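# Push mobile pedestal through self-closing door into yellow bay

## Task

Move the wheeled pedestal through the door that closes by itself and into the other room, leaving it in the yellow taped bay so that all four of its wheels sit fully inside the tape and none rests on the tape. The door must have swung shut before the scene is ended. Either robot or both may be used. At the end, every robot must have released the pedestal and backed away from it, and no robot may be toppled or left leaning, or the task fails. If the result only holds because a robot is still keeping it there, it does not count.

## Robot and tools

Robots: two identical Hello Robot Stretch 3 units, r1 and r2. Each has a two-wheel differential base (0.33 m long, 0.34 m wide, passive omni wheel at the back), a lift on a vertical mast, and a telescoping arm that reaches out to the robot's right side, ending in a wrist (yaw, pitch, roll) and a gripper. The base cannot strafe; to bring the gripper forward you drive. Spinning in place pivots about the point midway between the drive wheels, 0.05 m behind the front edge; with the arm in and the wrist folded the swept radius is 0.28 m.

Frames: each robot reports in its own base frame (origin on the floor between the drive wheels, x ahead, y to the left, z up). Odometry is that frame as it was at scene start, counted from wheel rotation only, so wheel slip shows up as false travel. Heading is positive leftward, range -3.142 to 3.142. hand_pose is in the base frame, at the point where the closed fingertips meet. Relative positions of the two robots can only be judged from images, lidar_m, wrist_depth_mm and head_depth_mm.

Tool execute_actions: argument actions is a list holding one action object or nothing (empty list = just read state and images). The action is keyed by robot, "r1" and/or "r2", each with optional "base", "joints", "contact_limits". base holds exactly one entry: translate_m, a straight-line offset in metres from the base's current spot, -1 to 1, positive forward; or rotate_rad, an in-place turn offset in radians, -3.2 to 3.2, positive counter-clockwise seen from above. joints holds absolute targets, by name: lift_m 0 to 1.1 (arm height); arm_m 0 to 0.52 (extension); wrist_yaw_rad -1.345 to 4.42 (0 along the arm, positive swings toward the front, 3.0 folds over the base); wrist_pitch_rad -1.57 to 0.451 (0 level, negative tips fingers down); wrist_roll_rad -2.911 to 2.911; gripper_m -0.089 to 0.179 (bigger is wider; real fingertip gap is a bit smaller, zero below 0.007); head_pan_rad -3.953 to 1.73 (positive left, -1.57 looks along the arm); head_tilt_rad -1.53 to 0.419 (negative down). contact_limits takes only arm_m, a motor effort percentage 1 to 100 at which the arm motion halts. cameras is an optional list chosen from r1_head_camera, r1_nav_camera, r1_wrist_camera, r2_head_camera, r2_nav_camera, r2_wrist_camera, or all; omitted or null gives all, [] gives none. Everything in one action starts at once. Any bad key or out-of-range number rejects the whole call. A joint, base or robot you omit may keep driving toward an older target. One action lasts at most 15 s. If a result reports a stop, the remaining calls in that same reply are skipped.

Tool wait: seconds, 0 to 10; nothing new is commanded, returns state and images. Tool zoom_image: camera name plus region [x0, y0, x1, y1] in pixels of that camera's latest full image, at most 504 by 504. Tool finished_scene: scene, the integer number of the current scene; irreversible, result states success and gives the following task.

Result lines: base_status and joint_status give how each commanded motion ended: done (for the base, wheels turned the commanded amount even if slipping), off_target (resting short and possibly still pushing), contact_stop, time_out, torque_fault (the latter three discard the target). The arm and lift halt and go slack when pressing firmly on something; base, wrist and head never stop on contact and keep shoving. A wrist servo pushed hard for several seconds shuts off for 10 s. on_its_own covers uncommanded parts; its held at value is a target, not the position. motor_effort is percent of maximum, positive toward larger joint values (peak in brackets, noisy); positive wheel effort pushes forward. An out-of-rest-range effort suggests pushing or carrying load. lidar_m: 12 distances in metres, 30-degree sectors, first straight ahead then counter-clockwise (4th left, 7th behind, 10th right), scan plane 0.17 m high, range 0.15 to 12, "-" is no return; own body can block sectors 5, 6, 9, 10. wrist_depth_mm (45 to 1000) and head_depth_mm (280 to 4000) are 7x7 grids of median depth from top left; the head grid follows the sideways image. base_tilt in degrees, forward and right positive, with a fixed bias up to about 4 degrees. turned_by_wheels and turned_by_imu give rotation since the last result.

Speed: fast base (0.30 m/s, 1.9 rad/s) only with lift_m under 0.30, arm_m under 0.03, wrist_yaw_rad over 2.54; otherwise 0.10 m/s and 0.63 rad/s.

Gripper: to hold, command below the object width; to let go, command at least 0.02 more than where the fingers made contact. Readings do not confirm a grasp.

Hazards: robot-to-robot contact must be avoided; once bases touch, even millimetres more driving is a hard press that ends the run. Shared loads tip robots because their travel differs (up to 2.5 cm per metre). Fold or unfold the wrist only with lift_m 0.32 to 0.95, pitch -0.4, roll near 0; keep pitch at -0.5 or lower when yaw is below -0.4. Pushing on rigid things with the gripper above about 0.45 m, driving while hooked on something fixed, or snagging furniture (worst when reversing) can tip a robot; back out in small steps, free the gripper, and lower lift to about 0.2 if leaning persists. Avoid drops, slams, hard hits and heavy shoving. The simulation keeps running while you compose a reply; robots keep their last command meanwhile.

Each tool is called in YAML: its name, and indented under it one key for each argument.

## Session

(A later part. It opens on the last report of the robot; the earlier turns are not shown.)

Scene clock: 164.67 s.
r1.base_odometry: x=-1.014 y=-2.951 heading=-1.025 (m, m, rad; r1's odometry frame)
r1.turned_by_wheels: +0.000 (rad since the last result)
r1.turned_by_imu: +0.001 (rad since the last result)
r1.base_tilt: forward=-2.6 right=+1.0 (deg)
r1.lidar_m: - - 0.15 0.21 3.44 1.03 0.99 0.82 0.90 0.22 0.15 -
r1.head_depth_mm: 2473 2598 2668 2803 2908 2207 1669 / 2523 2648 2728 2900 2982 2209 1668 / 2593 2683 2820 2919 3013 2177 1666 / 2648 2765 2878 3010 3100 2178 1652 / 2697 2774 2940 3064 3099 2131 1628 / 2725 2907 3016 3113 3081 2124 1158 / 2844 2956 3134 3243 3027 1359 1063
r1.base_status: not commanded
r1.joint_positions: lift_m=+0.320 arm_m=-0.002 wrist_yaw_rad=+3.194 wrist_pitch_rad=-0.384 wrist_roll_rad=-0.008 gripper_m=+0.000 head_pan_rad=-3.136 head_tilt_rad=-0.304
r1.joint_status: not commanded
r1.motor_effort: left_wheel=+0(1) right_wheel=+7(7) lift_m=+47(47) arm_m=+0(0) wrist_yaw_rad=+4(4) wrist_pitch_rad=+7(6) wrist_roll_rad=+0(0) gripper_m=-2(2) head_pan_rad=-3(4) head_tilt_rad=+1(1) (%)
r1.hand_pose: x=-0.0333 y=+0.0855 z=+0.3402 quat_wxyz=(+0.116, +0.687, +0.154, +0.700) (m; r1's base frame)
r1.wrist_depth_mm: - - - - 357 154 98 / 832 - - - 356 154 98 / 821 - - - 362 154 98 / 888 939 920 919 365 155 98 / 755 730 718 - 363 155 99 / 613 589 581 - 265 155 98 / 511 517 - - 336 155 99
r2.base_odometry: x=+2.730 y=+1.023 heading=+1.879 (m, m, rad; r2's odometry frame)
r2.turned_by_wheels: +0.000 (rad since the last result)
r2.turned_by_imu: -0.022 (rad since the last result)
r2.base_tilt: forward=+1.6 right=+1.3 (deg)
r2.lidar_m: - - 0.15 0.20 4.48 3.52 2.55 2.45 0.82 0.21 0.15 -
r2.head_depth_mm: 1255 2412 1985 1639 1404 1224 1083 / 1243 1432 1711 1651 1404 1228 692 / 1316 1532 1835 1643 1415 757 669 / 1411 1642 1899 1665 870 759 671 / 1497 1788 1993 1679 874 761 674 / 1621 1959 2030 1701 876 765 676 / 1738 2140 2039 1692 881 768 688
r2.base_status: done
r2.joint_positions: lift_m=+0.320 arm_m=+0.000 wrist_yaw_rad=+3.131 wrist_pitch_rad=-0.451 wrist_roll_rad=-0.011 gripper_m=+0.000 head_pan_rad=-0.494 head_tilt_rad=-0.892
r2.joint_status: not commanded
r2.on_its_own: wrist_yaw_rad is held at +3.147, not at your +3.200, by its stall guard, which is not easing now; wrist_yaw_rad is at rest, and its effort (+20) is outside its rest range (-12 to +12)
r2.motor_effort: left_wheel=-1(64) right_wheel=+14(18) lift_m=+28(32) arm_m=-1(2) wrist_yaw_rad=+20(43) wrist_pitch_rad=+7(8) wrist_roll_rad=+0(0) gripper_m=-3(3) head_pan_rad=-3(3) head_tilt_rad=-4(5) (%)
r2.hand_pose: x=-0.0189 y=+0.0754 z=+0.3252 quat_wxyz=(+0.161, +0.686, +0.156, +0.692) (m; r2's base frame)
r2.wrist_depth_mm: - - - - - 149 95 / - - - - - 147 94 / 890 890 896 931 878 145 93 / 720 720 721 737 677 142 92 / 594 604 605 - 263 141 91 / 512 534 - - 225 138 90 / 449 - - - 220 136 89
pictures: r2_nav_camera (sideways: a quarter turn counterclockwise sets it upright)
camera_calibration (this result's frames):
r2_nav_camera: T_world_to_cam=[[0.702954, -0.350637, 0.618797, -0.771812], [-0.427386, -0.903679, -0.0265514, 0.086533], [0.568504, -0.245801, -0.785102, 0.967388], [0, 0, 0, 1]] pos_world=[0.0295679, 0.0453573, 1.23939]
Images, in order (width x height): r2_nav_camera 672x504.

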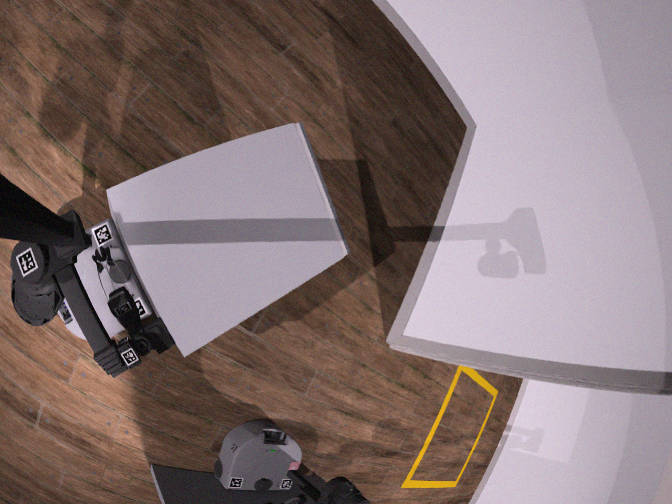

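execute_actions:
  actions:
    - {"r2":{"base":{"translate_m":0.17}}}
  cameras: []

execute_actions:
  actions:
    - {"r2":{"base":{"translate_m":-0.25},"joints":{"lift_m":0.28,"wrist_yaw_rad":3.2}}}
  cameras: []

execute_actions:
  actions:
    - {"r2":{"base":{"rotate_rad":1.6}}}
  cameras: []

execute_actions:
  actions:
    - {"r2":{"base":{"translate_m":0.5}}}
  cameras: []

execute_actions:
  actions:
    - {"r2":{"base":{"rotate_rad":-1.6}}}
  cameras: []

execute_actions:
  actions:
    - {"r2":{"base":{"translate_m":0.55}}}
  cameras: []

execute_actions:
  actions:
    - {"r2":{"base":{"rotate_rad":-1.6},"joints":{"lift_m":0.75,"head_pan_rad":0}}}
  cameras: []

execute_actions:
  actions:
    - {"r2":{"base":{"translate_m":0.6}}}
  cameras: ["r2_nav_camera","r1_nav_camera"]

Scene clock: 181.23 s.
r1.base_odometry: x=-1.014 y=-2.951 heading=-1.025 (m, m, rad; r1's odometry frame)
r1.turned_by_wheels: +0.000 (rad since the last result)
r1.turned_by_imu: +0.000 (rad since the last result)
r1.base_tilt: forward=-2.5 right=+0.9 (deg)
r1.lidar_m: - - 0.15 0.21 3.42 1.03 0.98 0.85 5.15 0.22 0.15 -
r1.head_depth_mm: 2494 2561 2672 2801 2869 2197 1688 / 2540 2625 2774 2839 2973 2189 1670 / 2602 2736 2832 2944 3059 2172 1655 / 2650 2753 2863 3002 3063 2158 1643 / 2695 2824 2945 3102 3157 2127 1323 / 2730 2918 3054 3167 3056 1310 1153 / 2802 2954 3109 3252 3050 1297 1060
r1.base_status: not commanded
r1.joint_positions: lift_m=+0.320 arm_m=-0.002 wrist_yaw_rad=+3.194 wrist_pitch_rad=-0.384 wrist_roll_rad=-0.008 gripper_m=+0.000 head_pan_rad=-3.136 head_tilt_rad=-0.304
r1.joint_status: not commanded
r1.motor_effort: left_wheel=+0(1) right_wheel=+7(7) lift_m=+47(47) arm_m=+0(1) wrist_yaw_rad=+4(5) wrist_pitch_rad=+7(7) wrist_roll_rad=+0(0) gripper_m=-1(1) head_pan_rad=-2(4) head_tilt_rad=+1(1) (%)
r1.hand_pose: x=-0.0333 y=+0.0855 z=+0.3402 quat_wxyz=(+0.116, +0.687, +0.154, +0.700) (m; r1's base frame)
r1.wrist_depth_mm: - - - - 354 154 98 / 826 - - - 361 154 98 / 849 - - - 359 153 98 / 891 939 927 877 362 155 98 / 753 713 711 - 359 156 98 / 603 595 591 - 264 155 98 / 511 509 - - 337 156 98
r2.base_odometry: x=+2.679 y=+1.184 heading=+1.879 (m, m, rad; r2's odometry frame)
r2.turned_by_wheels: +0.000 (rad since the last result)
r2.turned_by_imu: -0.003 (rad since the last result)
r2.base_tilt: forward=+1.6 right=+1.3 (deg)
r2.lidar_m: - - 0.15 0.20 4.57 3.74 2.71 2.60 0.90 0.21 0.15 -
r2.head_depth_mm: 1099 1264 1818 1644 1404 1225 1081 / 1161 1332 1575 1647 1408 1228 691 / 1228 1427 1718 1656 1415 756 670 / 1311 1555 1851 1672 871 760 671 / 1403 1673 1932 1687 874 760 674 / 1508 1809 2034 1686 875 764 674 / 1633 2008 2042 1696 883 767 688
r2.base_status: done
r2.joint_positions: lift_m=+0.320 arm_m=+0.000 wrist_yaw_rad=+3.132 wrist_pitch_rad=-0.451 wrist_roll_rad=-0.011 gripper_m=+0.000 head_pan_rad=-0.494 head_tilt_rad=-0.892
r2.joint_status: not commanded
r2.on_its_own: wrist_yaw_rad is held at +3.147, not at your +3.200, by its stall guard, which is not easing now; wrist_yaw_rad is at rest, and its effort (+19) is outside its rest range (-12 to +12)
r2.motor_effort: left_wheel=+3(35) right_wheel=+11(15) lift_m=+28(28) arm_m=-1(1) wrist_yaw_rad=+19(19) wrist_pitch_rad=+8(8) wrist_roll_rad=+0(0) gripper_m=-2(3) head_pan_rad=-3(3) head_tilt_rad=-4(3) (%)
r2.hand_pose: x=-0.0190 y=+0.0754 z=+0.3252 quat_wxyz=(+0.161, +0.686, +0.156, +0.692) (m; r2's base frame)
r2.wrist_depth_mm: - - - - - 150 95 / - - - - - 147 94 / 904 914 905 908 875 145 93 / 722 727 731 724 673 143 92 / 597 605 613 - 264 140 91 / 509 527 - - 224 138 90 / 446 - - - 219 136 89
pictures: none
No camera images: the call's "cameras" was empty. Leave "cameras" out to get every camera's image.

Scene clock: 184.00 s.
r1.base_odometry: x=-1.014 y=-2.951 heading=-1.025 (m, m, rad; r1's odometry frame)
r1.turned_by_wheels: +0.000 (rad since the last result)
r1.turned_by_imu: +0.000 (rad since the last result)
r1.base_tilt: forward=-2.6 right=+1.0 (deg)
r1.lidar_m: - - 0.15 0.21 3.43 1.03 0.99 0.85 1.02 0.22 0.15 -
r1.head_depth_mm: 2503 2590 2691 2807 2918 2203 1681 / 2512 2642 2758 2879 2968 2184 1667 / 2565 2704 2829 2914 3021 2187 1656 / 2648 2730 2875 3041 3129 2154 1641 / 2688 2822 2944 3119 3067 2145 1313 / 2784 2878 3050 3155 3082 1314 1151 / 2851 2956 3108 3260 2991 1292 1061
r1.base_status: not commanded
r1.joint_positions: lift_m=+0.320 arm_m=-0.002 wrist_yaw_rad=+3.194 wrist_pitch_rad=-0.384 wrist_roll_rad=-0.008 gripper_m=+0.000 head_pan_rad=-3.136 head_tilt_rad=-0.304
r1.joint_status: not commanded
r1.motor_effort: left_wheel=-1(1) right_wheel=+7(6) lift_m=+46(47) arm_m=+0(1) wrist_yaw_rad=+4(4) wrist_pitch_rad=+7(7) wrist_roll_rad=+0(0) gripper_m=-1(1) head_pan_rad=-2(3) head_tilt_rad=+0(1) (%)
r1.hand_pose: x=-0.0333 y=+0.0855 z=+0.3402 quat_wxyz=(+0.116, +0.687, +0.154, +0.700) (m; r1's base frame)
r1.wrist_depth_mm: - - - - 357 154 98 / 836 - - - 359 154 98 / 861 - - - 361 155 98 / 880 922 930 890 361 154 98 / 743 739 725 - 362 154 98 / 619 588 590 - 264 155 99 / 497 517 - - 338 155 99
r2.base_odometry: x=+2.755 y=+0.946 heading=+1.879 (m, m, rad; r2's odometry frame)
r2.turned_by_wheels: +0.000 (rad since the last result)
r2.turned_by_imu: +0.000 (rad since the last result)
r2.base_tilt: forward=+1.6 right=+1.2 (deg)
r2.lidar_m: 0.30 0.31 2.46 3.35 4.43 3.40 2.48 2.38 0.79 0.83 4.34 0.31
r2.head_depth_mm: 3255 2514 1987 1644 1407 1220 1090 / 1272 1493 1853 1652 1410 1226 1108 / 1352 1582 1848 1662 1418 1209 1091 / 1452 1697 1927 1672 871 908 1091 / 1551 1836 2023 1029 875 804 1071 / 1670 1995 2030 1033 875 773 1016 / 1803 2231 2061 1034 882 763 1052
r2.base_status: done
r2.joint_positions: lift_m=+0.280 arm_m=+0.000 wrist_yaw_rad=+3.198 wrist_pitch_rad=-0.451 wrist_roll_rad=-0.011 gripper_m=+0.000 head_pan_rad=-0.494 head_tilt_rad=-0.892
r2.joint_status: all done
r2.motor_effort: left_wheel=+0(10) right_wheel=-1(9) lift_m=+19(25) arm_m=-2(2) wrist_yaw_rad=+2(21) wrist_pitch_rad=+8(8) wrist_roll_rad=-1(0) gripper_m=-3(2) head_pan_rad=-3(2) head_tilt_rad=-3(3) (%)
r2.hand_pose: x=-0.0337 y=+0.0751 z=+0.2856 quat_wxyz=(+0.138, +0.680, +0.178, +0.697) (m; r2's base frame)
r2.wrist_depth_mm: - - - - - - - / - - - - - - - / 818 811 834 852 847 864 865 / 663 658 668 675 669 675 668 / 544 551 566 - 555 562 562 / 467 - - - 490 476 476 / 407 - - - - 415 417
pictures: none
No camera images: the call's "cameras" was empty. Leave "cameras" out to get every camera's image.

Scene clock: 186.33 s.
r1.base_odometry: x=-1.014 y=-2.951 heading=-1.025 (m, m, rad; r1's odometry frame)
r1.turned_by_wheels: +0.000 (rad since the last result)
r1.turned_by_imu: +0.000 (rad since the last result)
r1.base_tilt: forward=-2.6 right=+1.0 (deg)
r1.lidar_m: - - 0.15 0.21 3.43 1.03 0.99 0.85 0.98 0.22 0.15 -
r1.head_depth_mm: 2477 2588 2715 2802 2867 2201 1673 / 2532 2611 2734 2871 2981 2168 1664 / 2564 2690 2798 2944 3012 2201 1663 / 2635 2729 2901 3023 3055 2154 1642 / 2689 2851 2942 3089 3133 2132 1310 / 2756 2897 3019 3188 3077 1306 1151 / 2870 2942 3101 3270 3039 1295 1061
r1.base_status: not commanded
r1.joint_positions: lift_m=+0.320 arm_m=-0.002 wrist_yaw_rad=+3.194 wrist_pitch_rad=-0.384 wrist_roll_rad=-0.008 gripper_m=+0.000 head_pan_rad=-3.136 head_tilt_rad=-0.304
r1.joint_status: not commanded
r1.motor_effort: left_wheel=+0(0) right_wheel=+6(6) lift_m=+47(47) arm_m=+0(0) wrist_yaw_rad=+5(4) wrist_pitch_rad=+7(7) wrist_roll_rad=+0(0) gripper_m=-1(1) head_pan_rad=-4(3) head_tilt_rad=+1(1) (%)
r1.hand_pose: x=-0.0333 y=+0.0855 z=+0.3402 quat_wxyz=(+0.116, +0.687, +0.154, +0.700) (m; r1's base frame)
r1.wrist_depth_mm: - - - - 359 153 98 / 860 - - - 360 155 98 / 849 - - - 359 153 98 / 905 937 913 886 361 155 98 / 747 734 719 - 364 156 98 / 602 592 594 - 263 155 99 / 508 527 - - 336 155 99
r2.base_odometry: x=+2.755 y=+0.946 heading=-2.804 (m, m, rad; r2's odometry frame)
r2.turned_by_wheels: +1.600 (rad since the last result)
r2.turned_by_imu: +1.572 (rad since the last result)
r2.base_tilt: forward=+1.6 right=+1.3 (deg)
r2.lidar_m: 3.38 4.40 3.37 2.47 2.40 0.79 0.83 4.34 0.31 0.30 0.31 2.47
r2.head_depth_mm: 2092 2312 1982 1640 1400 752 794 / 2181 2429 1988 1651 1411 1210 1053 / 2323 2497 1991 1655 1418 1233 1094 / 2506 2563 2029 1661 1414 1232 1091 / 2680 2556 2035 1675 1420 1242 1103 / 2872 2579 2038 1679 1433 1246 1102 / 3073 2622 2071 1699 1441 1247 1105
r2.base_status: done
r2.joint_positions: lift_m=+0.280 arm_m=+0.000 wrist_yaw_rad=+3.198 wrist_pitch_rad=-0.451 wrist_roll_rad=-0.011 gripper_m=+0.000 head_pan_rad=-0.494 head_tilt_rad=-0.892
r2.joint_status: not commanded
r2.motor_effort: left_wheel=-2(11) right_wheel=+0(7) lift_m=+19(19) arm_m=-2(2) wrist_yaw_rad=+3(2) wrist_pitch_rad=+7(7) wrist_roll_rad=-1(0) gripper_m=-2(2) head_pan_rad=-2(2) head_tilt_rad=-4(4) (%)
r2.hand_pose: x=-0.0337 y=+0.0751 z=+0.2856 quat_wxyz=(+0.138, +0.680, +0.178, +0.697) (m; r2's base frame)
r2.wrist_depth_mm: - - - - - - - / - - - - - - - / 822 810 843 836 852 838 854 / 646 659 669 683 672 667 676 / 543 555 563 - 561 557 562 / 464 - - - 483 475 483 / 405 - - - - 419 412
pictures: none
No camera images: the call's "cameras" was empty. Leave "cameras" out to get every camera's image.

Scene clock: 189.57 s.
r1.base_odometry: x=-1.014 y=-2.951 heading=-1.025 (m, m, rad; r1's odometry frame)
r1.turned_by_wheels: +0.000 (rad since the last result)
r1.turned_by_imu: +0.000 (rad since the last result)
r1.base_tilt: forward=-2.6 right=+1.0 (deg)
r1.lidar_m: - - 0.15 0.21 3.43 1.03 0.99 0.85 1.47 0.22 0.15 -
r1.head_depth_mm: 2490 2569 2697 2832 2830 2196 1680 / 2533 2654 2761 2862 2980 2203 1648 / 2598 2733 2808 2948 3045 2158 1663 / 2617 2801 2892 3052 3101 2146 1636 / 2700 2827 2976 3053 3152 2130 1313 / 2759 2878 3010 3198 3035 1304 1159 / 2810 2960 3092 3300 3038 1306 1065
r1.base_status: not commanded
r1.joint_positions: lift_m=+0.320 arm_m=-0.002 wrist_yaw_rad=+3.194 wrist_pitch_rad=-0.384 wrist_roll_rad=-0.008 gripper_m=+0.000 head_pan_rad=-3.136 head_tilt_rad=-0.304
r1.joint_status: not commanded
r1.motor_effort: left_wheel=+0(1) right_wheel=+8(7) lift_m=+47(47) arm_m=+0(0) wrist_yaw_rad=+5(4) wrist_pitch_rad=+7(7) wrist_roll_rad=+0(0) gripper_m=-1(1) head_pan_rad=-2(4) head_tilt_rad=+1(1) (%)
r1.hand_pose: x=-0.0333 y=+0.0855 z=+0.3402 quat_wxyz=(+0.116, +0.687, +0.154, +0.700) (m; r1's base frame)
r1.wrist_depth_mm: - - - - 355 154 98 / 857 - - - 358 154 98 / 841 - - - 361 155 98 / 886 937 934 862 361 154 98 / 745 726 714 - 362 155 98 / 611 591 595 - 264 155 98 / 507 516 - - 333 155 99
r2.base_odometry: x=+2.283 y=+0.781 heading=-2.804 (m, m, rad; r2's odometry frame)
r2.turned_by_wheels: +0.000 (rad since the last result)
r2.turned_by_imu: +0.000 (rad since the last result)
r2.base_tilt: forward=+1.6 right=+1.2 (deg)
r2.lidar_m: 3.02 3.96 3.70 2.73 2.66 2.59 1.26 0.43 0.44 2.21 2.13 2.22
r2.head_depth_mm: 1854 2120 1982 1647 1398 1225 1085 / 1967 2262 1983 1659 1408 1230 1107 / 2087 2357 2008 1651 1410 1231 1094 / 2214 2450 2010 1660 1414 1235 1094 / 2417 2562 2018 1674 1429 1244 1097 / 2581 2576 2029 1699 1421 1245 1099 / 2794 2599 2036 1676 1445 1248 1104
r2.base_status: done
r2.joint_positions: lift_m=+0.280 arm_m=+0.000 wrist_yaw_rad=+3.198 wrist_pitch_rad=-0.451 wrist_roll_rad=-0.011 gripper_m=+0.000 head_pan_rad=-0.494 head_tilt_rad=-0.892
r2.joint_status: not commanded
r2.motor_effort: left_wheel=-2(8) right_wheel=+0(5) lift_m=+19(19) arm_m=-2(2) wrist_yaw_rad=+2(2) wrist_pitch_rad=+8(8) wrist_roll_rad=-1(0) gripper_m=-2(2) head_pan_rad=-2(3) head_tilt_rad=-4(4) (%)
r2.hand_pose: x=-0.0337 y=+0.0751 z=+0.2856 quat_wxyz=(+0.138, +0.680, +0.179, +0.697) (m; r2's base frame)
r2.wrist_depth_mm: - - - - - - - / - - - - - - - / 826 829 836 829 859 844 856 / 657 652 665 673 674 674 673 / 545 547 570 - 554 555 554 / 472 - - - 485 481 476 / 407 - - - - 413 414
pictures: none
No camera images: the call's "cameras" was empty. Leave "cameras" out to get every camera's image.

Scene clock: 191.90 s.
r1.base_odometry: x=-1.014 y=-2.951 heading=-1.025 (m, m, rad; r1's odometry frame)
r1.turned_by_wheels: +0.000 (rad since the last result)
r1.turned_by_imu: +0.000 (rad since the last result)
r1.base_tilt: forward=-2.6 right=+1.0 (deg)
r1.lidar_m: - - 0.15 0.21 3.45 1.03 0.99 0.85 1.51 0.22 0.15 -
r1.head_depth_mm: 2454 2570 2659 2799 2891 2200 1669 / 2548 2621 2798 2868 2996 2194 1663 / 2599 2691 2864 2961 3036 2177 1657 / 2663 2792 2884 3031 3048 2132 1644 / 2705 2859 2932 3086 3095 2123 1312 / 2790 2867 3006 3163 3134 1308 1156 / 2865 2967 3104 3224 3056 1301 1055
r1.base_status: not commanded
r1.joint_positions: lift_m=+0.320 arm_m=-0.002 wrist_yaw_rad=+3.194 wrist_pitch_rad=-0.384 wrist_roll_rad=-0.008 gripper_m=+0.000 head_pan_rad=-3.136 head_tilt_rad=-0.304
r1.joint_status: not commanded
r1.motor_effort: left_wheel=+0(1) right_wheel=+7(7) lift_m=+47(47) arm_m=+0(0) wrist_yaw_rad=+5(4) wrist_pitch_rad=+7(6) wrist_roll_rad=+0(0) gripper_m=-1(2) head_pan_rad=-3(3) head_tilt_rad=+1(1) (%)
r1.hand_pose: x=-0.0333 y=+0.0855 z=+0.3402 quat_wxyz=(+0.116, +0.687, +0.154, +0.700) (m; r1's base frame)
r1.wrist_depth_mm: - - - - 363 154 98 / 847 - - - 357 154 98 / 853 - - - 361 154 98 / 899 941 911 896 362 155 98 / 754 734 718 - 360 154 98 / 606 599 582 - 265 155 99 / 511 509 - - 336 155 99
r2.base_odometry: x=+2.283 y=+0.781 heading=+1.879 (m, m, rad; r2's odometry frame)
r2.turned_by_wheels: -1.600 (rad since the last result)
r2.turned_by_imu: -1.574 (rad since the last result)
r2.base_tilt: forward=+1.6 right=+1.3 (deg)
r2.lidar_m: 2.22 2.13 2.20 3.00 3.97 3.77 2.74 2.63 2.64 1.27 0.44 0.43
r2.head_depth_mm: 1591 1814 1954 1008 1015 1222 1089 / 1685 1940 1261 1014 902 1206 1104 / 1787 2072 1236 1016 941 1191 1095 / 1903 2240 2010 1074 1334 1235 1097 / 2015 2356 2031 1641 1425 1241 1099 / 2182 2472 2026 1678 1421 1248 1100 / 2304 2476 2053 1692 1442 1245 1104
r2.base_status: done
r2.joint_positions: lift_m=+0.280 arm_m=+0.000 wrist_yaw_rad=+3.198 wrist_pitch_rad=-0.451 wrist_roll_rad=-0.011 gripper_m=+0.000 head_pan_rad=-0.494 head_tilt_rad=-0.892
r2.joint_status: not commanded
r2.motor_effort: left_wheel=+1(13) right_wheel=-2(6) lift_m=+19(19) arm_m=-2(2) wrist_yaw_rad=+2(3) wrist_pitch_rad=+7(7) wrist_roll_rad=-1(0) gripper_m=-2(3) head_pan_rad=-2(2) head_tilt_rad=-4(5) (%)
r2.hand_pose: x=-0.0337 y=+0.0751 z=+0.2856 quat_wxyz=(+0.138, +0.680, +0.179, +0.697) (m; r2's base frame)
r2.wrist_depth_mm: - - - - - - - / - - - - - - - / 829 814 828 860 835 850 843 / 654 666 655 659 664 674 683 / 549 554 570 - 549 563 551 / 473 - - - 487 476 476 / 403 - - - - 416 419
pictures: none
No camera images: the call's "cameras" was empty. Leave "cameras" out to get every camera's image.

Scene clock: 195.40 s.
r1.base_odometry: x=-1.014 y=-2.951 heading=-1.025 (m, m, rad; r1's odometry frame)
r1.turned_by_wheels: +0.000 (rad since the last result)
r1.turned_by_imu: +0.000 (rad since the last result)
r1.base_tilt: forward=-2.6 right=+1.0 (deg)
r1.lidar_m: - - 0.15 0.21 3.43 1.03 0.98 0.85 5.15 0.22 0.15 -
r1.head_depth_mm: 2512 2597 2678 2773 2854 2223 1680 / 2520 2631 2732 2877 2974 2203 1667 / 2594 2703 2820 2907 3014 2187 1654 / 2642 2729 2893 2977 3084 2161 1646 / 2688 2833 2993 3068 3085 2125 1308 / 2760 2905 3040 3213 3057 1309 1159 / 2854 2932 3080 3225 3033 1297 1058
r1.base_status: not commanded
r1.joint_positions: lift_m=+0.320 arm_m=-0.002 wrist_yaw_rad=+3.194 wrist_pitch_rad=-0.384 wrist_roll_rad=-0.008 gripper_m=+0.000 head_pan_rad=-3.136 head_tilt_rad=-0.304
r1.joint_status: not commanded
r1.motor_effort: left_wheel=-1(0) right_wheel=+7(8) lift_m=+47(47) arm_m=+0(0) wrist_yaw_rad=+5(4) wrist_pitch_rad=+7(7) wrist_roll_rad=+0(0) gripper_m=-2(0) head_pan_rad=-3(4) head_tilt_rad=+1(1) (%)
r1.hand_pose: x=-0.0333 y=+0.0855 z=+0.3402 quat_wxyz=(+0.116, +0.687, +0.154, +0.700) (m; r1's base frame)
r1.wrist_depth_mm: - - - - 356 154 98 / 854 - - - 353 154 98 / 866 - - - 356 154 98 / 884 970 944 887 365 154 98 / 738 722 711 - 363 155 99 / 593 590 587 - 264 155 99 / 506 509 - - 333 156 99
r2.base_odometry: x=+2.116 y=+1.305 heading=+1.879 (m, m, rad; r2's odometry frame)
r2.turned_by_wheels: +0.000 (rad since the last result)
r2.turned_by_imu: +0.000 (rad since the last result)
r2.base_tilt: forward=+1.5 right=+1.2 (deg)
r2.lidar_m: 1.73 1.66 1.72 2.33 4.28 4.41 3.23 3.09 0.32 0.30 0.32 0.43
r2.head_depth_mm: 1342 1537 1793 1645 860 752 799 / 1422 1634 1884 1658 867 856 1053 / 1508 1757 1955 1650 1417 1205 1095 / 1610 1882 2004 1666 1417 1242 1098 / 1721 2049 2037 1673 1426 1243 1098 / 1844 2204 2036 1689 1424 1242 1099 / 1837 2038 2039 1686 1433 1243 1105
r2.base_status: done
r2.joint_positions: lift_m=+0.280 arm_m=+0.000 wrist_yaw_rad=+3.198 wrist_pitch_rad=-0.451 wrist_roll_rad=-0.011 gripper_m=+0.000 head_pan_rad=-0.494 head_tilt_rad=-0.892
r2.joint_status: not commanded
r2.motor_effort: left_wheel=+2(12) right_wheel=-2(2) lift_m=+19(19) arm_m=-2(1) wrist_yaw_rad=+2(3) wrist_pitch_rad=+8(7) wrist_roll_rad=-1(0) gripper_m=-3(2) head_pan_rad=-3(2) head_tilt_rad=-3(4) (%)
r2.hand_pose: x=-0.0337 y=+0.0751 z=+0.2856 quat_wxyz=(+0.138, +0.680, +0.179, +0.697) (m; r2's base frame)
r2.wrist_depth_mm: - - - - - - - / - - - - - - - / 824 815 832 836 831 868 845 / 655 663 666 663 662 673 684 / 549 549 563 - 560 566 561 / 468 - - - 490 473 481 / 406 - - - - 412 414
pictures: none
No camera images: the call's "cameras" was empty. Leave "cameras" out to get every camera's image.

Scene clock: 200.50 s.
r1.base_odometry: x=-1.014 y=-2.951 heading=-1.025 (m, m, rad; r1's odometry frame)
r1.turned_by_wheels: +0.000 (rad since the last result)
r1.turned_by_imu: +0.000 (rad since the last result)
r1.base_tilt: forward=-2.6 right=+1.0 (deg)
r1.lidar_m: - - 0.15 0.21 3.44 1.03 0.99 0.85 5.14 0.22 0.15 -
r1.head_depth_mm: 2488 2564 2703 2805 2897 2216 1678 / 2540 2637 2755 2848 2994 2178 1661 / 2594 2705 2801 2925 2986 2175 1648 / 2638 2768 2915 3048 3091 2192 1647 / 2704 2818 2958 3092 3122 2152 1316 / 2801 2868 3005 3115 3036 1309 1154 / 2815 2974 3121 3269 3024 1291 1059
r1.base_status: not commanded
r1.joint_positions: lift_m=+0.320 arm_m=-0.002 wrist_yaw_rad=+3.194 wrist_pitch_rad=-0.384 wrist_roll_rad=-0.008 gripper_m=+0.000 head_pan_rad=-3.136 head_tilt_rad=-0.304
r1.joint_status: not commanded
r1.motor_effort: left_wheel=-1(0) right_wheel=+7(6) lift_m=+47(47) arm_m=+0(0) wrist_yaw_rad=+4(5) wrist_pitch_rad=+7(8) wrist_roll_rad=+0(0) gripper_m=-1(0) head_pan_rad=-3(3) head_tilt_rad=+2(1) (%)
r1.hand_pose: x=-0.0333 y=+0.0855 z=+0.3402 quat_wxyz=(+0.116, +0.687, +0.154, +0.700) (m; r1's base frame)
r1.wrist_depth_mm: - - - - 357 154 98 / 822 - - - 357 154 98 / 857 - - - 358 155 98 / 872 901 950 869 364 155 98 / 745 718 709 - 362 155 98 / 609 602 581 - 262 155 98 / 501 518 - - 335 156 99
r2.base_odometry: x=+2.116 y=+1.305 heading=+0.279 (m, m, rad; r2's odometry frame)
r2.turned_by_wheels: -1.600 (rad since the last result)
r2.turned_by_imu: -1.582 (rad since the last result)
r2.base_tilt: forward=+1.5 right=+1.3 (deg)
r2.lidar_m: 0.30 0.31 0.42 1.74 1.67 1.70 2.29 4.24 4.38 3.24 3.10 0.32
r2.head_depth_mm: 1373 1517 1759 1650 1401 1198 1083 / 1457 1612 1751 1572 864 847 1086 / 1676 1898 1845 1010 867 839 1091 / 3516 2554 2015 1022 871 828 1092 / 3520 2561 2015 1028 871 820 1094 / 3544 2587 2042 1029 878 808 1099 / 3568 2615 1801 1688 940 950 1103
r2.base_status: done
r2.joint_positions: lift_m=+0.750 arm_m=+0.000 wrist_yaw_rad=+3.198 wrist_pitch_rad=-0.451 wrist_roll_rad=-0.011 gripper_m=+0.000 head_pan_rad=-0.007 head_tilt_rad=-0.892
r2.joint_status: all done
r2.motor_effort: left_wheel=+2(12) right_wheel=-2(8) lift_m=+32(33) arm_m=-2(2) wrist_yaw_rad=+2(2) wrist_pitch_rad=+8(7) wrist_roll_rad=+0(0) gripper_m=-2(2) head_pan_rad=+2(22) head_tilt_rad=-3(4) (%)
r2.hand_pose: x=-0.0337 y=+0.0751 z=+0.7550 quat_wxyz=(+0.138, +0.680, +0.179, +0.697) (m; r2's base frame)
r2.wrist_depth_mm: - - - - - - - / - - - - - - - / - - - - - - - / - - - - - - - / - - - - - - - / 998 - - - - - 458 / 892 887 895 898 895 843 418
pictures: none
No camera images: the call's "cameras" was empty. Leave "cameras" out to get every camera's image.

Scene clock: 207.47 s.
r1.base_odometry: x=-1.014 y=-2.951 heading=-1.025 (m, m, rad; r1's odometry frame)
r1.turned_by_wheels: +0.000 (rad since the last result)
r1.turned_by_imu: +0.000 (rad since the last result)
r1.base_tilt: forward=-2.7 right=+1.0 (deg)
r1.lidar_m: - - 0.15 0.21 3.45 1.03 0.58 0.53 5.13 0.22 0.15 -
r1.head_depth_mm: 2466 2596 2707 2813 2898 2206 1674 / 2548 2642 2762 2897 2993 2166 1657 / 2583 2699 2783 2976 3024 2166 1508 / 2644 2748 2890 3052 3137 2132 1015 / 2734 2842 2966 3081 3126 2153 1007 / 2766 2872 3023 3148 3083 2120 1014 / 2835 2897 3001 1110 2558 1922 1001
r1.base_status: not commanded
r1.joint_positions: lift_m=+0.320 arm_m=-0.002 wrist_yaw_rad=+3.194 wrist_pitch_rad=-0.384 wrist_roll_rad=-0.008 gripper_m=+0.000 head_pan_rad=-3.136 head_tilt_rad=-0.304
r1.joint_status: not commanded
r1.motor_effort: left_wheel=-1(0) right_wheel=+7(7) lift_m=+47(47) arm_m=+0(0) wrist_yaw_rad=+4(4) wrist_pitch_rad=+7(7) wrist_roll_rad=+0(0) gripper_m=-1(2) head_pan_rad=-2(3) head_tilt_rad=+2(0) (%)
r1.hand_pose: x=-0.0333 y=+0.0855 z=+0.3402 quat_wxyz=(+0.116, +0.687, +0.154, +0.700) (m; r1's base frame)
r1.wrist_depth_mm: - - - - 353 153 98 / 872 - - - 360 154 98 / 846 - - - 361 154 98 / 870 958 939 907 365 154 98 / 741 723 704 - 364 155 98 / 604 594 605 - 265 155 99 / 502 521 - - 334 155 98
r2.base_odometry: x=+2.693 y=+1.470 heading=+0.279 (m, m, rad; r2's odometry frame)
r2.turned_by_wheels: +0.000 (rad since the last result)
r2.turned_by_imu: +0.011 (rad since the last result)
r2.base_tilt: forward=+1.5 right=+1.2 (deg)
r2.lidar_m: - - 0.15 0.20 1.98 2.03 2.75 4.75 4.05 0.20 0.15 -
r2.head_depth_mm: 914 1057 1207 1399 1342 1219 1035 / 1065 1215 1096 1406 866 754 667 / 1278 1417 1705 1663 866 755 671 / 3508 2547 2008 1671 868 759 670 / 3471 2558 2024 1670 874 762 674 / 3457 2610 2036 1672 879 763 675 / 3317 2588 2060 1694 1409 766 678
r2.base_status: done
r2.joint_positions: lift_m=+0.750 arm_m=+0.000 wrist_yaw_rad=+3.200 wrist_pitch_rad=-0.452 wrist_roll_rad=-0.011 gripper_m=+0.000 head_pan_rad=-0.006 head_tilt_rad=-0.892
r2.joint_status: not commanded
r2.on_its_own: left_wheel is at rest, and its effort (+24) is outside its rest range (-18 to +18)
r2.motor_effort: left_wheel=+24(78) right_wheel=+5(19) lift_m=+28(32) arm_m=-1(2) wrist_yaw_rad=+1(3) wrist_pitch_rad=+8(8) wrist_roll_rad=+0(0) gripper_m=-2(2) head_pan_rad=+2(2) head_tilt_rad=-3(3) (%)
r2.hand_pose: x=-0.0340 y=+0.0750 z=+0.7551 quat_wxyz=(+0.138, +0.680, +0.179, +0.697) (m; r2's base frame)
r2.wrist_depth_mm: - - - - - - 927 / - - - - - - 920 / - - - - - - 976 / - - - - - - - / - - - - - - - / - - - - 443 444 446 / 872 880 893 904 443 389 393
pictures: r1_nav_camera (sideways: a quarter turn counterclockwise sets it upright), r2_nav_camera (sideways: a quarter turn counterclockwise sets it upright)
camera_calibration (this result's frames):
r1_nav_camera: T_world_to_cam=[[-0.254757, -0.0164094, 0.966866, -1.21384], [-0.0277026, 0.999569, 0.00966512, 0.034742], [-0.966608, -0.0243224, -0.255102, 0.293871], [0, 0, 0, 1]] pos_world=[-0.0242149, -0.0474978, 1.24825]
r2_nav_camera: T_world_to_cam=[[0.785315, 0.0195454, 0.618788, -0.772303], [0.0457754, -0.998599, -0.026552, 0.0836475], [0.617402, 0.049177, -0.785109, 0.967098], [0, 0, 0, 1]] pos_world=[0.00558338, 0.0510662, 1.23939]
Images, in order (width x height): r1_nav_camera 672x504, r2_nav_camera 672x504.

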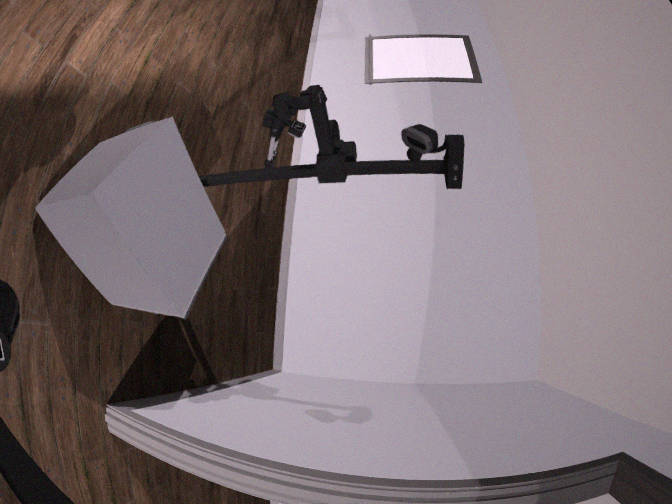

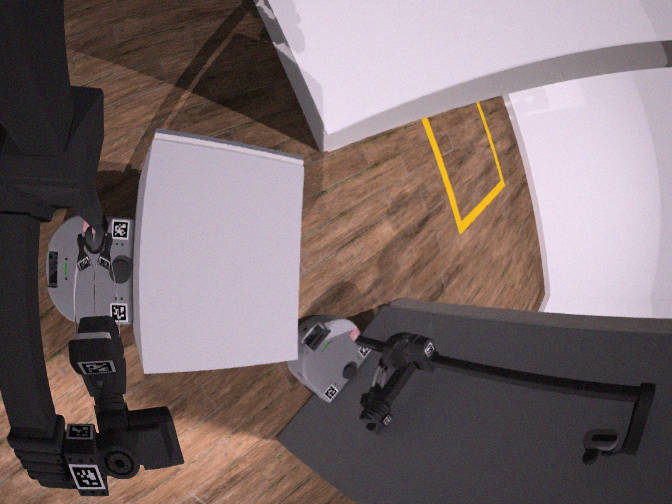

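execute_actions:
  actions:
    - {"r2":{"base":{"rotate_rad":0.25}}}
  cameras: []

execute_actions:
  actions:
    - {"r2":{"base":{"translate_m":0.12}}}
  cameras: []

execute_actions:
  actions:
    - {"r2":{"base":{"rotate_rad":0.25}}}
  cameras: []

execute_actions:
  actions:
    - {"r2":{"base":{"translate_m":0.12}}}
  cameras: ["r2_nav_camera"]

Scene clock: 214.20 s.
r1.base_odometry: x=-1.014 y=-2.951 heading=-1.025 (m, m, rad; r1's odometry frame)
r1.turned_by_wheels: +0.000 (rad since the last result)
r1.turned_by_imu: +0.000 (rad since the last result)
r1.base_tilt: forward=-2.6 right=+1.0 (deg)
r1.lidar_m: - - 0.15 0.21 3.45 1.03 0.55 0.52 5.10 0.22 0.15 -
r1.head_depth_mm: 2504 2579 2706 2803 2887 2208 1682 / 2514 2608 2748 2875 2964 2216 1664 / 2584 2723 2819 2944 3004 2188 1060 / 2657 2734 2900 2999 3108 2151 1015 / 2705 2798 2957 3089 3062 2131 1007 / 2755 2897 3028 3164 3125 2143 1001 / 2842 2919 3047 3166 2565 1928 1000
r1.base_status: not commanded
r1.joint_positions: lift_m=+0.320 arm_m=-0.002 wrist_yaw_rad=+3.194 wrist_pitch_rad=-0.384 wrist_roll_rad=-0.008 gripper_m=+0.000 head_pan_rad=-3.136 head_tilt_rad=-0.304
r1.joint_status: not commanded
r1.motor_effort: left_wheel=+0(1) right_wheel=+7(7) lift_m=+47(47) arm_m=+0(0) wrist_yaw_rad=+4(4) wrist_pitch_rad=+7(7) wrist_roll_rad=+0(0) gripper_m=-2(1) head_pan_rad=-3(2) head_tilt_rad=+0(0) (%)
r1.hand_pose: x=-0.0333 y=+0.0855 z=+0.3402 quat_wxyz=(+0.116, +0.687, +0.154, +0.700) (m; r1's base frame)
r1.wrist_depth_mm: - - - - 355 154 98 / 880 - - - 361 154 98 / 875 - - - 359 154 98 / 873 956 912 876 358 155 98 / 741 724 707 - 365 155 98 / 601 586 603 - 264 155 98 / 505 517 - - 336 154 99
r2.base_odometry: x=+2.692 y=+1.470 heading=+0.529 (m, m, rad; r2's odometry frame)
r2.turned_by_wheels: +0.249 (rad since the last result)
r2.turned_by_imu: +0.195 (rad since the last result)
r2.base_tilt: forward=+1.6 right=+1.2 (deg)
r2.lidar_m: - - 0.15 1.87 1.97 2.17 3.48 4.75 3.42 0.19 0.15 -
r2.head_depth_mm: 1238 1293 1375 1401 1276 766 665 / 3433 2509 1926 1650 864 754 666 / 3447 2547 1994 1650 866 757 670 / 3490 2546 1988 1658 871 759 672 / 3391 2573 2021 1675 875 762 672 / 3381 2595 2042 1599 878 764 685 / 3255 2595 1194 1418 1433 785 688
r2.base_status: rotate_rad off_target (by the wheels' count: +0.2492 of +0.2500)
r2.joint_positions: lift_m=+0.750 arm_m=+0.000 wrist_yaw_rad=+3.200 wrist_pitch_rad=-0.452 wrist_roll_rad=-0.011 gripper_m=+0.000 head_pan_rad=-0.006 head_tilt_rad=-0.892
r2.joint_status: not commanded
r2.on_its_own: right_wheel is at rest, and its effort (+23) is outside its rest range (-18 to +18)
r2.motor_effort: left_wheel=-2(16) right_wheel=+23(27) lift_m=+28(27) arm_m=-1(1) wrist_yaw_rad=+1(1) wrist_pitch_rad=+7(8) wrist_roll_rad=-1(0) gripper_m=-3(2) head_pan_rad=+2(2) head_tilt_rad=-3(5) (%)
r2.hand_pose: x=-0.0340 y=+0.0750 z=+0.7551 quat_wxyz=(+0.138, +0.680, +0.179, +0.697) (m; r2's base frame)
r2.wrist_depth_mm: - - - - - - - / - - - - - - - / - - - - - - - / - - - - - - - / - - - - - - - / - - - - 761 444 451 / 875 877 866 906 850 389 386
pictures: none
No camera images: the call's "cameras" was empty. Leave "cameras" out to get every camera's image.

Scene clock: 216.43 s.
r1.base_odometry: x=-1.014 y=-2.951 heading=-1.025 (m, m, rad; r1's odometry frame)
r1.turned_by_wheels: +0.000 (rad since the last result)
r1.turned_by_imu: +0.000 (rad since the last result)
r1.base_tilt: forward=-2.6 right=+0.9 (deg)
r1.lidar_m: - - 0.15 0.21 3.43 1.03 0.45 0.48 5.14 0.22 0.15 -
r1.head_depth_mm: 2493 2580 2698 2809 2900 2189 1678 / 2536 2617 2753 2907 2949 2205 1659 / 2587 2704 2831 2927 3029 2175 1022 / 2647 2758 2871 3000 3091 2153 1017 / 2734 2832 2979 3114 3130 2155 1010 / 2791 2858 2992 3177 2886 2050 1001 / 2843 2844 991 1053 2680 1999 1001
r1.base_status: not commanded
r1.joint_positions: lift_m=+0.320 arm_m=-0.002 wrist_yaw_rad=+3.194 wrist_pitch_rad=-0.384 wrist_roll_rad=-0.008 gripper_m=+0.000 head_pan_rad=-3.136 head_tilt_rad=-0.304
r1.joint_status: not commanded
r1.motor_effort: left_wheel=+0(0) right_wheel=+7(7) lift_m=+47(47) arm_m=+0(0) wrist_yaw_rad=+5(5) wrist_pitch_rad=+7(7) wrist_roll_rad=+0(0) gripper_m=-2(2) head_pan_rad=-4(4) head_tilt_rad=+1(2) (%)
r1.hand_pose: x=-0.0333 y=+0.0855 z=+0.3402 quat_wxyz=(+0.116, +0.687, +0.154, +0.700) (m; r1's base frame)
r1.wrist_depth_mm: - - - - 356 154 98 / 861 - - - 358 154 98 / 877 - - - 357 154 98 / 884 963 943 926 364 155 98 / 723 734 720 - 366 155 99 / 605 595 588 - 261 155 99 / 514 517 - - 336 156 98
r2.base_odometry: x=+2.796 y=+1.531 heading=+0.529 (m, m, rad; r2's odometry frame)
r2.turned_by_wheels: +0.001 (rad since the last result)
r2.turned_by_imu: -0.087 (rad since the last result)
r2.base_tilt: forward=+1.6 right=+1.2 (deg)
r2.lidar_m: - - 0.15 0.20 2.03 2.15 3.15 4.83 3.58 0.20 0.15 -
r2.head_depth_mm: 998 1114 1166 1279 1261 1184 676 / 3257 1392 1477 1607 863 754 666 / 3409 2549 2009 1657 868 754 669 / 3481 2569 2005 1663 869 759 670 / 3437 2566 2027 1672 878 761 673 / 3413 2586 2040 1671 876 765 674 / 3246 2624 2041 1416 1408 765 676
r2.base_status: done
r2.joint_positions: lift_m=+0.750 arm_m=+0.000 wrist_yaw_rad=+3.200 wrist_pitch_rad=-0.452 wrist_roll_rad=-0.011 gripper_m=+0.000 head_pan_rad=-0.006 head_tilt_rad=-0.892
r2.joint_status: not commanded
r2.on_its_own: left_wheel is at rest, and its effort (+31) is outside its rest range (-18 to +18)
r2.motor_effort: left_wheel=+31(68) right_wheel=+0(28) lift_m=+26(27) arm_m=-1(1) wrist_yaw_rad=+0(1) wrist_pitch_rad=+8(8) wrist_roll_rad=-1(1) gripper_m=-1(1) head_pan_rad=+2(2) head_tilt_rad=-4(3) (%)
r2.hand_pose: x=-0.0341 y=+0.0750 z=+0.7552 quat_wxyz=(+0.137, +0.680, +0.179, +0.698) (m; r2's base frame)
r2.wrist_depth_mm: - - - - - - 884 / - - - - - - 922 / - - - - - - 950 / - - - - - - 975 / - - - - - - - / - - - - 443 446 450 / 887 914 882 896 437 390 389
pictures: none
No camera images: the call's "cameras" was empty. Leave "cameras" out to get every camera's image.

Scene clock: 218.13 s.
r1.base_odometry: x=-1.014 y=-2.951 heading=-1.025 (m, m, rad; r1's odometry frame)
r1.turned_by_wheels: +0.000 (rad since the last result)
r1.turned_by_imu: +0.000 (rad since the last result)
r1.base_tilt: forward=-2.6 right=+1.0 (deg)
r1.lidar_m: - - 0.15 0.21 3.44 1.03 0.44 0.50 5.12 0.22 0.15 -
r1.head_depth_mm: 2484 2587 2682 2820 2853 2206 1670 / 2510 2622 2753 2823 2995 2189 1613 / 2595 2715 2795 2938 3010 2178 1025 / 2653 2752 2884 3014 3093 2183 1015 / 2711 2788 2950 3086 3086 2134 1008 / 2781 2917 3045 3201 3049 2104 1001 / 2885 2879 1014 1062 1121 1936 1204
r1.base_status: not commanded
r1.joint_positions: lift_m=+0.320 arm_m=-0.002 wrist_yaw_rad=+3.194 wrist_pitch_rad=-0.384 wrist_roll_rad=-0.008 gripper_m=+0.000 head_pan_rad=-3.136 head_tilt_rad=-0.304
r1.joint_status: not commanded
r1.motor_effort: left_wheel=+0(1) right_wheel=+7(6) lift_m=+47(47) arm_m=+0(0) wrist_yaw_rad=+4(5) wrist_pitch_rad=+7(7) wrist_roll_rad=+0(0) gripper_m=-2(1) head_pan_rad=-3(2) head_tilt_rad=+0(1) (%)
r1.hand_pose: x=-0.0333 y=+0.0855 z=+0.3402 quat_wxyz=(+0.116, +0.687, +0.154, +0.700) (m; r1's base frame)
r1.wrist_depth_mm: - - - - 357 153 98 / 836 - - - 358 154 98 / 830 - - - 359 155 98 / 898 949 956 889 361 155 99 / 757 730 691 - 361 155 99 / 612 592 579 - 262 155 99 / 502 521 - - 335 155 99
r2.base_odometry: x=+2.796 y=+1.531 heading=+0.779 (m, m, rad; r2's odometry frame)
r2.turned_by_wheels: +0.249 (rad since the last result)
r2.turned_by_imu: +0.181 (rad since the last result)
r2.base_tilt: forward=+1.6 right=+1.2 (deg)
r2.lidar_m: - - 0.15 2.00 2.00 2.34 4.13 4.83 3.17 0.19 0.15 -
r2.head_depth_mm: 3352 2510 1873 1570 1231 749 664 / 3365 2526 2001 1651 862 752 667 / 3430 2520 1986 1661 867 757 671 / 3389 2536 2006 1671 871 759 671 / 3320 2595 2036 1673 874 759 675 / 3246 2583 1980 1441 879 765 677 / 3163 948 1078 1323 1436 1208 691
r2.base_status: done
r2.joint_positions: lift_m=+0.750 arm_m=+0.000 wrist_yaw_rad=+3.200 wrist_pitch_rad=-0.452 wrist_roll_rad=-0.011 gripper_m=+0.000 head_pan_rad=-0.006 head_tilt_rad=-0.892
r2.joint_status: not commanded
r2.on_its_own: right_wheel is at rest, and its effort (+19) is outside its rest range (-18 to +18)
r2.motor_effort: left_wheel=-2(21) right_wheel=+19(27) lift_m=+25(25) arm_m=-1(2) wrist_yaw_rad=+0(1) wrist_pitch_rad=+8(8) wrist_roll_rad=-1(1) gripper_m=-3(1) head_pan_rad=+3(2) head_tilt_rad=-4(4) (%)
r2.hand_pose: x=-0.0341 y=+0.0750 z=+0.7552 quat_wxyz=(+0.137, +0.680, +0.179, +0.698) (m; r2's base frame)
r2.wrist_depth_mm: - - - - - - - / - - - - - - - / - - - - - - - / - - - - - - - / - - - - - - - / - - - - 996 449 450 / 881 858 886 897 866 390 390
pictures: none
No camera images: the call's "cameras" was empty. Leave "cameras" out to get every camera's image.

Scene clock: 220.33 s.
r1.base_odometry: x=-1.014 y=-2.951 heading=-1.025 (m, m, rad; r1's odometry frame)
r1.turned_by_wheels: +0.000 (rad since the last result)
r1.turned_by_imu: +0.000 (rad since the last result)
r1.base_tilt: forward=-2.6 right=+1.0 (deg)
r1.lidar_m: - - 0.15 0.21 3.41 0.70 0.40 0.51 5.15 0.22 0.15 -
r1.head_depth_mm: 2494 2603 2704 2850 2860 2178 1676 / 2552 2634 2756 2835 2993 2207 1037 / 2586 2708 2824 2934 3039 2169 1022 / 2644 2783 2905 3002 3071 2167 1013 / 2691 2837 2961 3084 3108 2159 1009 / 2779 2825 974 1029 2567 1903 1042 / 2781 2954 860 3208 2524 2004 1611
r1.base_status: not commanded
r1.joint_positions: lift_m=+0.320 arm_m=-0.002 wrist_yaw_rad=+3.194 wrist_pitch_rad=-0.384 wrist_roll_rad=-0.008 gripper_m=+0.000 head_pan_rad=-3.136 head_tilt_rad=-0.304
r1.joint_status: not commanded
r1.motor_effort: left_wheel=+0(1) right_wheel=+7(7) lift_m=+47(47) arm_m=+0(0) wrist_yaw_rad=+4(4) wrist_pitch_rad=+7(7) wrist_roll_rad=+0(0) gripper_m=-1(2) head_pan_rad=-3(4) head_tilt_rad=+1(1) (%)
r1.hand_pose: x=-0.0333 y=+0.0855 z=+0.3402 quat_wxyz=(+0.116, +0.687, +0.154, +0.700) (m; r1's base frame)
r1.wrist_depth_mm: - - - - 358 154 98 / 832 - - - 360 154 98 / 853 - - - 360 154 98 / 883 952 920 910 359 154 98 / 741 721 706 - 364 155 99 / 590 592 595 - 264 155 99 / 508 514 - - 336 155 99
r2.base_odometry: x=+2.881 y=+1.615 heading=+0.779 (m, m, rad; r2's odometry frame)
r2.turned_by_wheels: +0.001 (rad since the last result)
r2.turned_by_imu: -0.100 (rad since the last result)
r2.base_tilt: forward=+1.6 right=+1.2 (deg)
r2.lidar_m: - - 0.15 0.20 2.03 2.26 3.58 4.93 3.34 0.20 0.15 -
r2.head_depth_mm: 3355 1223 1295 1458 1227 779 665 / 3407 2528 1984 1615 867 756 669 / 3454 2533 2005 1662 867 755 670 / 3396 2545 2013 1679 869 760 670 / 3348 2591 2018 1669 874 761 673 / 3253 2617 2035 1687 879 766 677 / 3160 2606 2047 1214 1353 783 679
r2.base_status: done
r2.joint_positions: lift_m=+0.750 arm_m=+0.000 wrist_yaw_rad=+3.200 wrist_pitch_rad=-0.452 wrist_roll_rad=-0.011 gripper_m=+0.000 head_pan_rad=-0.006 head_tilt_rad=-0.892
r2.joint_status: not commanded
r2.on_its_own: left_wheel is at rest, and its effort (+29) is outside its rest range (-18 to +18)
r2.motor_effort: left_wheel=+29(66) right_wheel=+1(25) lift_m=+26(26) arm_m=-2(1) wrist_yaw_rad=+0(1) wrist_pitch_rad=+8(8) wrist_roll_rad=+0(1) gripper_m=-2(3) head_pan_rad=+2(2) head_tilt_rad=-3(3) (%)
r2.hand_pose: x=-0.0341 y=+0.0750 z=+0.7552 quat_wxyz=(+0.137, +0.680, +0.179, +0.698) (m; r2's base frame)
r2.wrist_depth_mm: - - - - - - 869 / - - - - - - 895 / - - - - - - 925 / - - - - - - 929 / - - - - - - 955 / - - - - 451 445 450 / 890 881 883 888 442 389 390
pictures: r2_nav_camera (sideways: a quarter turn counterclockwise sets it upright)
camera_calibration (this result's frames):
r2_nav_camera: T_world_to_cam=[[0.785417, 0.0197744, 0.618651, -0.772125], [0.0460628, -0.998585, -0.0265611, 0.0836576], [0.61725, 0.0493584, -0.785217, 0.967239], [0, 0, 0, 1]] pos_world=[0.00555753, 0.0510662, 1.23939]
Images, in order (width x height): r2_nav_camera 672x504.

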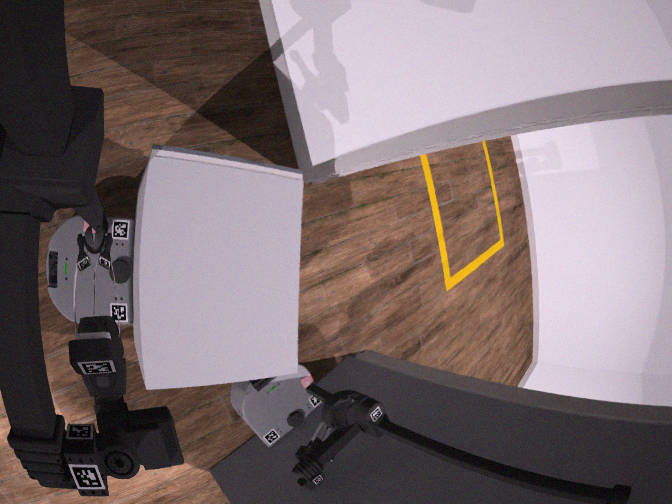

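execute_actions:
  actions:
    - {"r2":{"base":{"translate_m":0.6}}}
  cameras: ["r2_nav_camera"]

execute_actions:
  actions:
    - {"r2":{"base":{"rotate_rad":0.25}}}
  cameras: []

execute_actions:
  actions:
    - {"r2":{"base":{"translate_m":0.15}}}
  cameras: ["r2_nav_camera"]

Scene clock: 231.37 s.
r1.base_odometry: x=-1.014 y=-2.951 heading=-1.025 (m, m, rad; r1's odometry frame)
r1.turned_by_wheels: +0.000 (rad since the last result)
r1.turned_by_imu: +0.001 (rad since the last result)
r1.base_tilt: forward=-2.5 right=+1.0 (deg)
r1.lidar_m: - - 0.15 0.21 0.36 0.35 2.84 3.18 5.16 0.22 0.15 -
r1.head_depth_mm: 2493 2570 2719 2785 698 738 465 / 2534 2620 2748 2861 717 561 483 / 2616 2687 2824 2967 3040 1989 1598 / 2637 2772 2908 3006 3089 2165 1646 / 2692 2813 2945 3064 3146 2114 1620 / 2765 2893 3048 3209 3103 2123 1619 / 2862 2988 3139 3258 3026 2091 1612
r1.base_status: not commanded
r1.joint_positions: lift_m=+0.320 arm_m=-0.002 wrist_yaw_rad=+3.194 wrist_pitch_rad=-0.384 wrist_roll_rad=-0.008 gripper_m=+0.000 head_pan_rad=-3.136 head_tilt_rad=-0.304
r1.joint_status: not commanded
r1.motor_effort: left_wheel=-1(1) right_wheel=+6(6) lift_m=+47(47) arm_m=+0(0) wrist_yaw_rad=+5(4) wrist_pitch_rad=+6(7) wrist_roll_rad=+0(0) gripper_m=-1(1) head_pan_rad=-3(3) head_tilt_rad=+0(2) (%)
r1.hand_pose: x=-0.0333 y=+0.0855 z=+0.3402 quat_wxyz=(+0.116, +0.687, +0.154, +0.700) (m; r1's base frame)
r1.wrist_depth_mm: 269 317 371 - 360 153 98 / 279 333 399 - 357 154 98 / 289 348 427 - 360 154 98 / 300 363 461 866 361 155 98 / 321 381 491 - 366 155 99 / 392 399 535 - 261 155 98 / 412 432 - - 336 156 98
r2.base_odometry: x=+3.308 y=+2.037 heading=+0.780 (m, m, rad; r2's odometry frame)
r2.turned_by_wheels: +0.000 (rad since the last result)
r2.turned_by_imu: -0.001 (rad since the last result)
r2.base_tilt: forward=+1.5 right=+1.2 (deg)
r2.lidar_m: - - 0.15 0.20 2.24 2.48 3.94 5.48 0.89 0.20 0.15 -
r2.head_depth_mm: 3200 2503 2000 1643 1255 780 666 / 3200 2540 1997 1655 864 754 667 / 3108 2541 1999 1651 868 755 671 / 3011 2565 2009 1675 870 756 672 / 2935 2548 2033 1672 871 760 673 / 2883 2588 2033 1677 878 762 675 / 2752 2603 2049 1685 1434 781 678
r2.base_status: done
r2.joint_positions: lift_m=+0.750 arm_m=+0.000 wrist_yaw_rad=+3.200 wrist_pitch_rad=-0.452 wrist_roll_rad=-0.011 gripper_m=+0.000 head_pan_rad=-0.006 head_tilt_rad=-0.892
r2.joint_status: not commanded
r2.on_its_own: left_wheel is at rest, and its effort (+27) is outside its rest range (-18 to +18)
r2.motor_effort: left_wheel=+27(49) right_wheel=+2(18) lift_m=+25(25) arm_m=-1(1) wrist_yaw_rad=+0(0) wrist_pitch_rad=+8(8) wrist_roll_rad=-1(0) gripper_m=-1(3) head_pan_rad=+2(2) head_tilt_rad=-4(4) (%)
r2.hand_pose: x=-0.0341 y=+0.0750 z=+0.7552 quat_wxyz=(+0.137, +0.680, +0.179, +0.698) (m; r2's base frame)
r2.wrist_depth_mm: - - - - 720 459 392 / - - - - 762 455 450 / - - - - 779 489 - / - - - - 830 542 - / - - - - 772 634 - / 989 - - - 442 445 446 / 894 899 894 881 433 387 393
pictures: r2_nav_camera (sideways: a quarter turn counterclockwise sets it upright)
camera_calibration (this result's frames):
r2_nav_camera: T_world_to_cam=[[0.785417, 0.0197746, 0.618651, -0.772125], [0.0460631, -0.998585, -0.0265611, 0.0836576], [0.61725, 0.0493585, -0.785217, 0.967239], [0, 0, 0, 1]] pos_world=[0.00555751, 0.0510662, 1.23939]
Images, in order (width x height): r2_nav_camera 672x504.

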